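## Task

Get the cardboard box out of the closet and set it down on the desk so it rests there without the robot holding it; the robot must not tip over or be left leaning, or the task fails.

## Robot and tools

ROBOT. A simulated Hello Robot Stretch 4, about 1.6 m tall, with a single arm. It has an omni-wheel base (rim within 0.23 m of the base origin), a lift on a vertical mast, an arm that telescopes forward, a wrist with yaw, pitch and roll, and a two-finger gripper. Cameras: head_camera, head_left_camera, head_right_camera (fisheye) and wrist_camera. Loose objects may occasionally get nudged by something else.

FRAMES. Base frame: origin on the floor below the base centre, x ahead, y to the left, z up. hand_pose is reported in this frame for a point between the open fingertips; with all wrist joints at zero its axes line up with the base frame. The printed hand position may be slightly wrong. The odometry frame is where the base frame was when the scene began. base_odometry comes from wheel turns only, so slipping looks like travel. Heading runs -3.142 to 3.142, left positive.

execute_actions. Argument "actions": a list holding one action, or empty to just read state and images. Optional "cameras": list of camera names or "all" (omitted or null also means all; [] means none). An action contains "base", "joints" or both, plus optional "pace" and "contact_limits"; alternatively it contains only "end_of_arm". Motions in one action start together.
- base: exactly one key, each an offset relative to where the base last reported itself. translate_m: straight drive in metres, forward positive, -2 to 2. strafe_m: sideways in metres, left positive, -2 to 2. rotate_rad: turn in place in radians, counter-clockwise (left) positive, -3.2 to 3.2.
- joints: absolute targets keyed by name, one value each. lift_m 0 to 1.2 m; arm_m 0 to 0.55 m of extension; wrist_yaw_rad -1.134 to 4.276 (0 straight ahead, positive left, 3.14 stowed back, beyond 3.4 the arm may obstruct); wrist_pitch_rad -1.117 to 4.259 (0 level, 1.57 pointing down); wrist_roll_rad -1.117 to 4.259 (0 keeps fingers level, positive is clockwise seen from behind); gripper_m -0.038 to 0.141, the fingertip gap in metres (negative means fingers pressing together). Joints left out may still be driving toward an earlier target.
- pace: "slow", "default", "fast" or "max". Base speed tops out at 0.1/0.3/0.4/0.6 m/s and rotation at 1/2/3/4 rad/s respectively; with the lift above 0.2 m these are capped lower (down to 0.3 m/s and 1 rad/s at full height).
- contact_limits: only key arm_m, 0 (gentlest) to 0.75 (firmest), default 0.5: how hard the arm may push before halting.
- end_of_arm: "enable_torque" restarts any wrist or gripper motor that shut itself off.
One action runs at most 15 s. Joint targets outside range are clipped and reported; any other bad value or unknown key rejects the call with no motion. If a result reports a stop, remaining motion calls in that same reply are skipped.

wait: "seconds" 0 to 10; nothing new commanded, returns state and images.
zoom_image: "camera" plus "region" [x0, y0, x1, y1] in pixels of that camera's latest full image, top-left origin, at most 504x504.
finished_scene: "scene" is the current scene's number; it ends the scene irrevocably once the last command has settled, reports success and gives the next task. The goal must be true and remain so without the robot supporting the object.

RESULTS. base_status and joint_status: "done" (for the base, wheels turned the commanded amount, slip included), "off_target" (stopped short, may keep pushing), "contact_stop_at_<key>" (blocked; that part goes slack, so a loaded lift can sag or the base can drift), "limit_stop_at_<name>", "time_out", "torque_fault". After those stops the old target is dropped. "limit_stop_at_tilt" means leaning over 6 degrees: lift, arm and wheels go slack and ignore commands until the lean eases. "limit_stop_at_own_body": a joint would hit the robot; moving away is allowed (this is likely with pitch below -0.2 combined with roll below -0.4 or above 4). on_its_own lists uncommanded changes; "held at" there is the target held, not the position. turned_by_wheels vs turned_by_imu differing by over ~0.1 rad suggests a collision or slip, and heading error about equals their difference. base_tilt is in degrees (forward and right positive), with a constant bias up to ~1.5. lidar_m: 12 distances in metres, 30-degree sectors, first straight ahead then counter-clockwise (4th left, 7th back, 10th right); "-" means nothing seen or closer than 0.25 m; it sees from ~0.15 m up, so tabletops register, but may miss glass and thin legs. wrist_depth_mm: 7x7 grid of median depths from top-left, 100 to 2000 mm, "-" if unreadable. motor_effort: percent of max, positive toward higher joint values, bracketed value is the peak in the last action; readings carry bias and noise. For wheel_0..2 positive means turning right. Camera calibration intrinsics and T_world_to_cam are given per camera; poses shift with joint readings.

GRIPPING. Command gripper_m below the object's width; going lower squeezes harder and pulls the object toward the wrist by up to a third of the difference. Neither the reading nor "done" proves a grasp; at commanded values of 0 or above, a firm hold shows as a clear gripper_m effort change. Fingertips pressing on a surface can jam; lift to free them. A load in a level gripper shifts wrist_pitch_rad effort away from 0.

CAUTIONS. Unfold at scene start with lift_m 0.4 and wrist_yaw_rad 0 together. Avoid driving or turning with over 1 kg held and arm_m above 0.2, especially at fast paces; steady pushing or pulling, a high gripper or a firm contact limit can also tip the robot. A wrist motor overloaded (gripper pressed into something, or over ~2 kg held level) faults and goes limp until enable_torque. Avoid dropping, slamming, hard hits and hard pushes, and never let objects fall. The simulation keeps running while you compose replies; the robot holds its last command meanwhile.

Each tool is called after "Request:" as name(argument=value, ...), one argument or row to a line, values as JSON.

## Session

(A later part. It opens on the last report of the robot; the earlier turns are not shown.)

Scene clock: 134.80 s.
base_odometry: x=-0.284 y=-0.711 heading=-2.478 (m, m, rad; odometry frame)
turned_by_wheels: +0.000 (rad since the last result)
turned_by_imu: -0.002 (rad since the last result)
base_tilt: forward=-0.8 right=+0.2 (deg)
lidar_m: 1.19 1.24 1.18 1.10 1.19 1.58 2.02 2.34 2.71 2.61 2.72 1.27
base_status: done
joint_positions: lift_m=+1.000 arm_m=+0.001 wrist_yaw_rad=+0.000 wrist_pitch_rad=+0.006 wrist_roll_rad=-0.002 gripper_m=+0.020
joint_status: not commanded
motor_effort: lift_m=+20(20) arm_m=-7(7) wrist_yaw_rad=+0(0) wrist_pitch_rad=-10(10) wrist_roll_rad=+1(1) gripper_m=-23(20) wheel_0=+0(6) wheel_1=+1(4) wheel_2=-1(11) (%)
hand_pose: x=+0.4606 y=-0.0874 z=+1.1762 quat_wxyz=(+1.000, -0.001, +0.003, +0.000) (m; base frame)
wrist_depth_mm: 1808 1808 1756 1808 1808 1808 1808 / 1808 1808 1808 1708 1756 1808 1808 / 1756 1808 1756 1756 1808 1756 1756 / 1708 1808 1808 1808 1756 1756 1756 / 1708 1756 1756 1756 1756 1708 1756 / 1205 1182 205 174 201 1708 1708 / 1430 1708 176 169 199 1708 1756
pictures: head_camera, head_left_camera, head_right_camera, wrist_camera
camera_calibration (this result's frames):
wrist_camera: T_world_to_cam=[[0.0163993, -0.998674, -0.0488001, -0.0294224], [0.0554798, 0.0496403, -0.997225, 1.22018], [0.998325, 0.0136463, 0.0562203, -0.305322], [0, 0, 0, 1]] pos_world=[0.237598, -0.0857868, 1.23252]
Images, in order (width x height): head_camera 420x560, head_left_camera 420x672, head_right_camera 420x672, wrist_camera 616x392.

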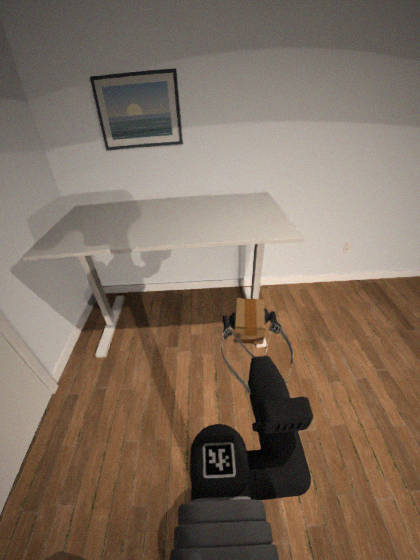

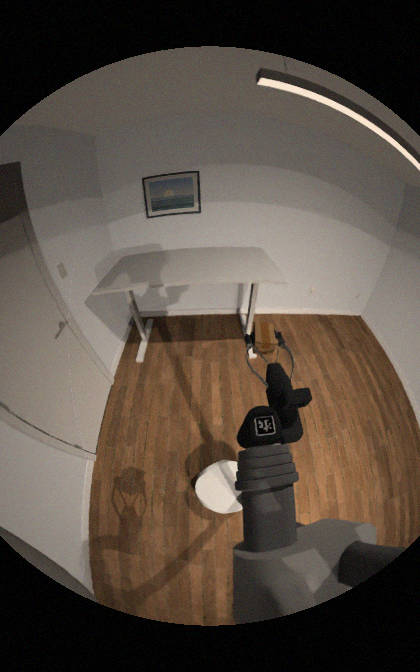

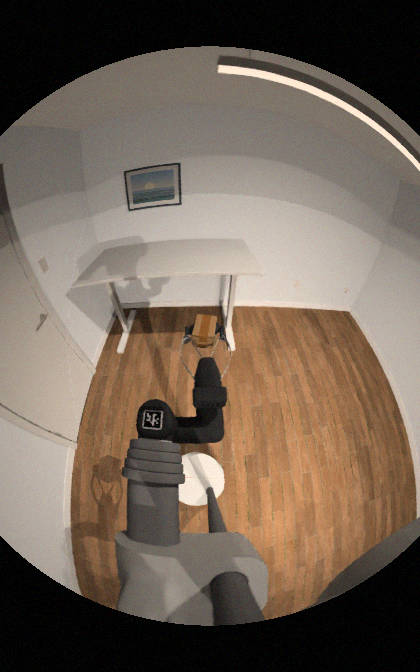

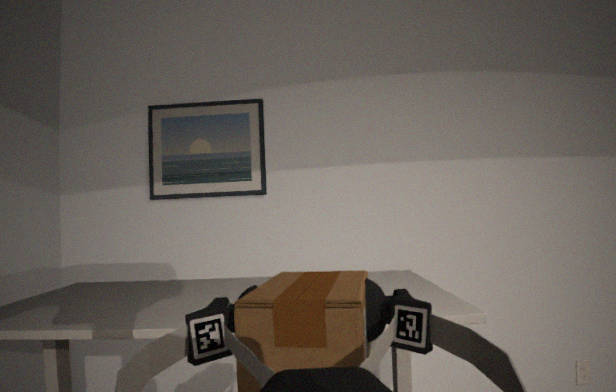

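Request:
execute_actions(
  actions=[
    {"base":{"strafe_m":0.3}},
  ],
  cameras=[],
)

Request:
execute_actions(
  actions=[
    {"base":{"translate_m":0.6},"joints":{"arm_m":0.35,"lift_m":0.85}},
  ],
  cameras=["wrist_camera","head_camera"],
)

Scene clock: 139.47 s.
base_odometry: x=-0.099 y=-0.947 heading=-2.478 (m, m, rad; odometry frame)
turned_by_wheels: +0.000 (rad since the last result)
turned_by_imu: +0.002 (rad since the last result)
base_tilt: forward=-0.8 right=+0.1 (deg)
lidar_m: 1.19 1.12 0.87 0.80 0.88 1.22 2.00 2.11 3.03 2.91 2.85 1.25
base_status: done
joint_positions: lift_m=+1.000 arm_m=+0.001 wrist_yaw_rad=+0.000 wrist_pitch_rad=+0.006 wrist_roll_rad=-0.002 gripper_m=+0.020
joint_status: not commanded
motor_effort: lift_m=+20(20) arm_m=-7(6) wrist_yaw_rad=+0(1) wrist_pitch_rad=-10(10) wrist_roll_rad=+2(1) gripper_m=-24(22) wheel_0=-2(8) wheel_1=+0(8) wheel_2=+0(0) (%)
hand_pose: x=+0.4606 y=-0.0874 z=+1.1762 quat_wxyz=(+1.000, -0.001, +0.003, +0.000) (m; base frame)
wrist_depth_mm: 1366 1808 1808 1808 1808 1808 1708 / 1366 1808 1808 1808 1756 1863 1756 / 1336 1808 1863 1756 1756 1756 1756 / 1308 1756 1808 1708 1756 1756 1756 / 1308 1756 1756 1756 1756 1708 1708 / 1182 1182 205 174 201 1078 1756 / 1281 1336 176 170 199 1499 1756
pictures: none
No camera images: the call's "cameras" was empty. Leave "cameras" out to get every camera's image.

Scene clock: 142.97 s.
base_odometry: x=-0.572 y=-1.317 heading=-2.478 (m, m, rad; odometry frame)
turned_by_wheels: +0.000 (rad since the last result)
turned_by_imu: +0.000 (rad since the last result)
base_tilt: forward=-0.9 right=+0.1 (deg)
lidar_m: 0.59 0.60 0.81 0.80 0.87 1.23 2.63 2.74 3.01 2.91 0.86 0.62
base_status: done
joint_positions: lift_m=+0.850 arm_m=+0.349 wrist_yaw_rad=+0.000 wrist_pitch_rad=+0.006 wrist_roll_rad=-0.002 gripper_m=+0.020
joint_status: all done
motor_effort: lift_m=+16(21) arm_m=+7(6) wrist_yaw_rad=+2(1) wrist_pitch_rad=-10(11) wrist_roll_rad=+1(0) gripper_m=-16(23) wheel_0=+0(4) wheel_1=+1(4) wheel_2=-1(12) (%)
hand_pose: x=+0.8082 y=-0.0874 z=+1.0265 quat_wxyz=(+1.000, -0.001, +0.003, +0.000) (m; base frame)
wrist_depth_mm: 854 842 831 820 842 831 831 / 854 831 831 820 842 831 831 / 842 842 842 842 842 820 820 / 842 842 831 820 831 831 820 / 842 831 831 820 820 820 809 / 559 554 205 174 201 466 445 / 349 309 176 169 199 278 307
pictures: head_camera, wrist_camera
camera_calibration (this result's frames):
wrist_camera: T_world_to_cam=[[0.0163971, -0.998674, -0.0487999, -0.0424269], [0.0555038, 0.0496403, -0.997224, 1.05162], [0.998324, 0.0136429, 0.0562442, -0.644038], [0, 0, 0, 1]] pos_world=[0.585285, -0.085787, 1.08286]
Images, in order (width x height): head_camera 420x560, wrist_camera 616x392.

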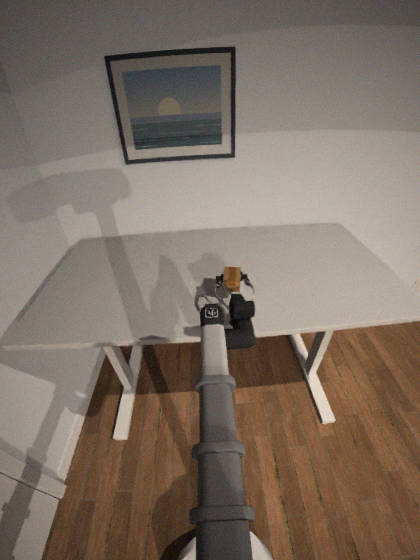

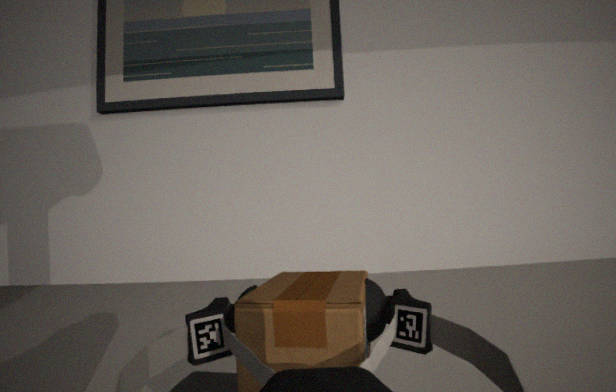

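Request:
execute_actions(
  actions=[
    {"joints":{"lift_m":0.803},"pace":"slow"},
  ],
  cameras=["wrist_camera"],
)

Scene clock: 145.53 s.
base_odometry: x=-0.572 y=-1.317 heading=-2.478 (m, m, rad; odometry frame)
turned_by_wheels: +0.000 (rad since the last result)
turned_by_imu: +0.001 (rad since the last result)
base_tilt: forward=-0.9 right=+0.0 (deg)
lidar_m: 0.59 0.60 0.82 0.80 0.85 1.20 2.63 2.73 3.03 2.90 0.88 0.62
base_status: not commanded
joint_positions: lift_m=+0.816 arm_m=+0.349 wrist_yaw_rad=+0.000 wrist_pitch_rad=-0.002 wrist_roll_rad=-0.001 gripper_m=+0.020
joint_status: lift_m contact_stop (moved -0.034 of -0.047)
on_its_own: lift_m is slack since a contact_stop (your +0.803 is given up)
motor_effort: lift_m=+12(16) arm_m=+5(6) wrist_yaw_rad=-1(7) wrist_pitch_rad=+14(31) wrist_roll_rad=-2(4) gripper_m=-24(22) wheel_0=-1(1) wheel_1=+0(1) wheel_2=-2(2) (%)
hand_pose: x=+0.8084 y=-0.0873 z=+0.9946 quat_wxyz=(+1.000, -0.001, -0.001, +0.000) (m; base frame)
wrist_depth_mm: 854 842 842 831 842 842 842 / 854 842 820 831 842 831 831 / 842 854 854 831 831 831 831 / 854 842 831 831 831 820 820 / 842 831 831 831 831 820 820 / 477 469 206 174 201 392 375 / 289 254 175 170 198 229 256
pictures: wrist_camera
camera_calibration (this result's frames):
wrist_camera: T_world_to_cam=[[0.0171293, -0.998612, -0.049809, -0.0434814], [0.0641385, 0.0508112, -0.996647, 1.01234], [0.997794, 0.0138772, 0.0649198, -0.65063], [0, 0, 0, 1]] pos_world=[0.585009, -0.0858304, 1.04902]
Images, in order (width x height): wrist_camera 616x392.

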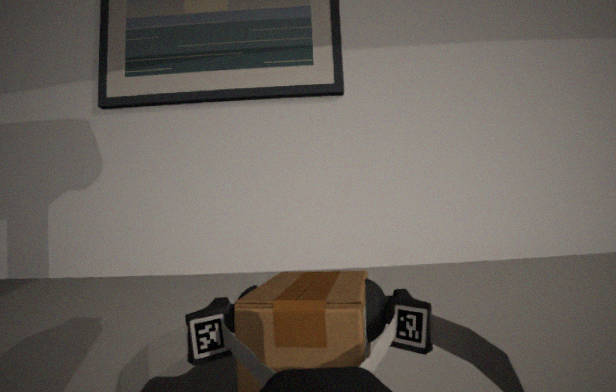

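Touched down.

Request:
execute_actions(
  actions=[
    {"joints":{"lift_m":0.82,"gripper_m":0.12}},
  ],
  cameras=[],
)

Request:
execute_actions(
  actions=[
    {"joints":{"arm_m":0.1,"lift_m":0.83}},
  ],
  cameras=["wrist_camera","head_camera"],
)

Scene clock: 148.53 s.
base_odometry: x=-0.572 y=-1.317 heading=-2.478 (m, m, rad; odometry frame)
turned_by_wheels: +0.000 (rad since the last result)
turned_by_imu: +0.001 (rad since the last result)
base_tilt: forward=-0.9 right=+0.1 (deg)
lidar_m: 0.58 0.61 0.82 0.79 0.87 1.22 2.63 2.72 3.00 2.91 0.85 0.62
base_status: not commanded
joint_positions: lift_m=+0.820 arm_m=+0.349 wrist_yaw_rad=+0.000 wrist_pitch_rad=+0.002 wrist_roll_rad=-0.002 gripper_m=+0.120
joint_status: all done
motor_effort: lift_m=+18(17) arm_m=+5(6) wrist_yaw_rad=+0(1) wrist_pitch_rad=+3(4) wrist_roll_rad=+1(1) gripper_m=-1(24) wheel_0=-1(1) wheel_1=+0(1) wheel_2=-2(2) (%)
hand_pose: x=+0.8084 y=-0.0873 z=+0.9976 quat_wxyz=(+1.000, -0.001, +0.001, +0.000) (m; base frame)
wrist_depth_mm: 866 831 820 831 854 831 842 / 854 831 820 820 831 842 842 / 854 842 842 831 820 831 831 / 842 831 831 831 831 820 831 / 842 820 820 820 820 831 768 / 452 445 224 216 238 309 359 / 281 267 229 154 233 229 242
pictures: none
No camera images: the call's "cameras" was empty. Leave "cameras" out to get every camera's image.

Scene clock: 150.40 s.
base_odometry: x=-0.572 y=-1.317 heading=-2.478 (m, m, rad; odometry frame)
turned_by_wheels: +0.000 (rad since the last result)
turned_by_imu: +0.001 (rad since the last result)
base_tilt: forward=-0.7 right=+0.1 (deg)
lidar_m: 0.59 0.61 0.82 0.80 0.85 1.22 2.60 2.74 3.02 2.91 0.87 0.62
base_status: not commanded
joint_positions: lift_m=+0.830 arm_m=+0.101 wrist_yaw_rad=+0.000 wrist_pitch_rad=+0.005 wrist_roll_rad=-0.002 gripper_m=+0.120
joint_status: all done
motor_effort: lift_m=+20(20) arm_m=-7(8) wrist_yaw_rad=+1(1) wrist_pitch_rad=-7(8) wrist_roll_rad=+2(1) gripper_m=-3(3) wheel_0=-1(0) wheel_1=-1(1) wheel_2=-2(2) (%)
hand_pose: x=+0.5606 y=-0.0874 z=+1.0065 quat_wxyz=(+1.000, -0.001, +0.003, +0.000) (m; base frame)
wrist_depth_mm: 1118 1138 1078 1060 1078 1078 1098 / 1118 1098 1078 1078 1078 1060 1060 / 1098 1098 1098 1098 1078 1060 1078 / 1098 1098 1078 1078 1060 1078 1060 / 1078 1098 1060 1098 960 866 788 / 480 473 407 427 418 329 379 / 300 286 264 154 265 258 266
pictures: head_camera, wrist_camera
camera_calibration (this result's frames):
wrist_camera: T_world_to_cam=[[0.016264, -0.99868, -0.0487219, -0.0394011], [0.0566132, 0.0495699, -0.997165, 1.04473], [0.998264, 0.0134596, 0.0573447, -0.396745], [0, 0, 0, 1]] pos_world=[0.337551, -0.085796, 1.06259]
Images, in order (width x height): head_camera 420x560, wrist_camera 616x392.

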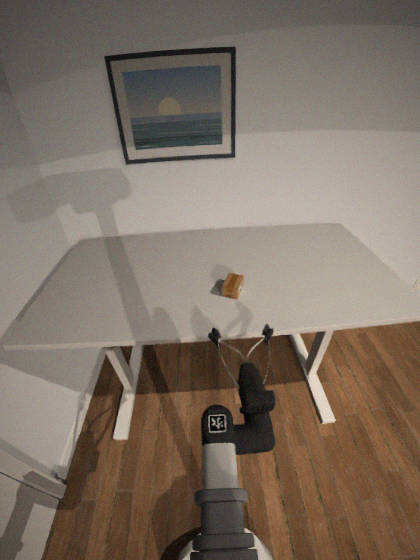

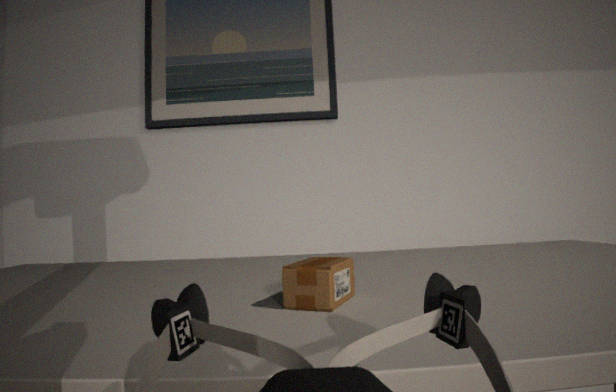

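Request:
finished_scene(
  scene=1,
)

The scene is finished: the task was done.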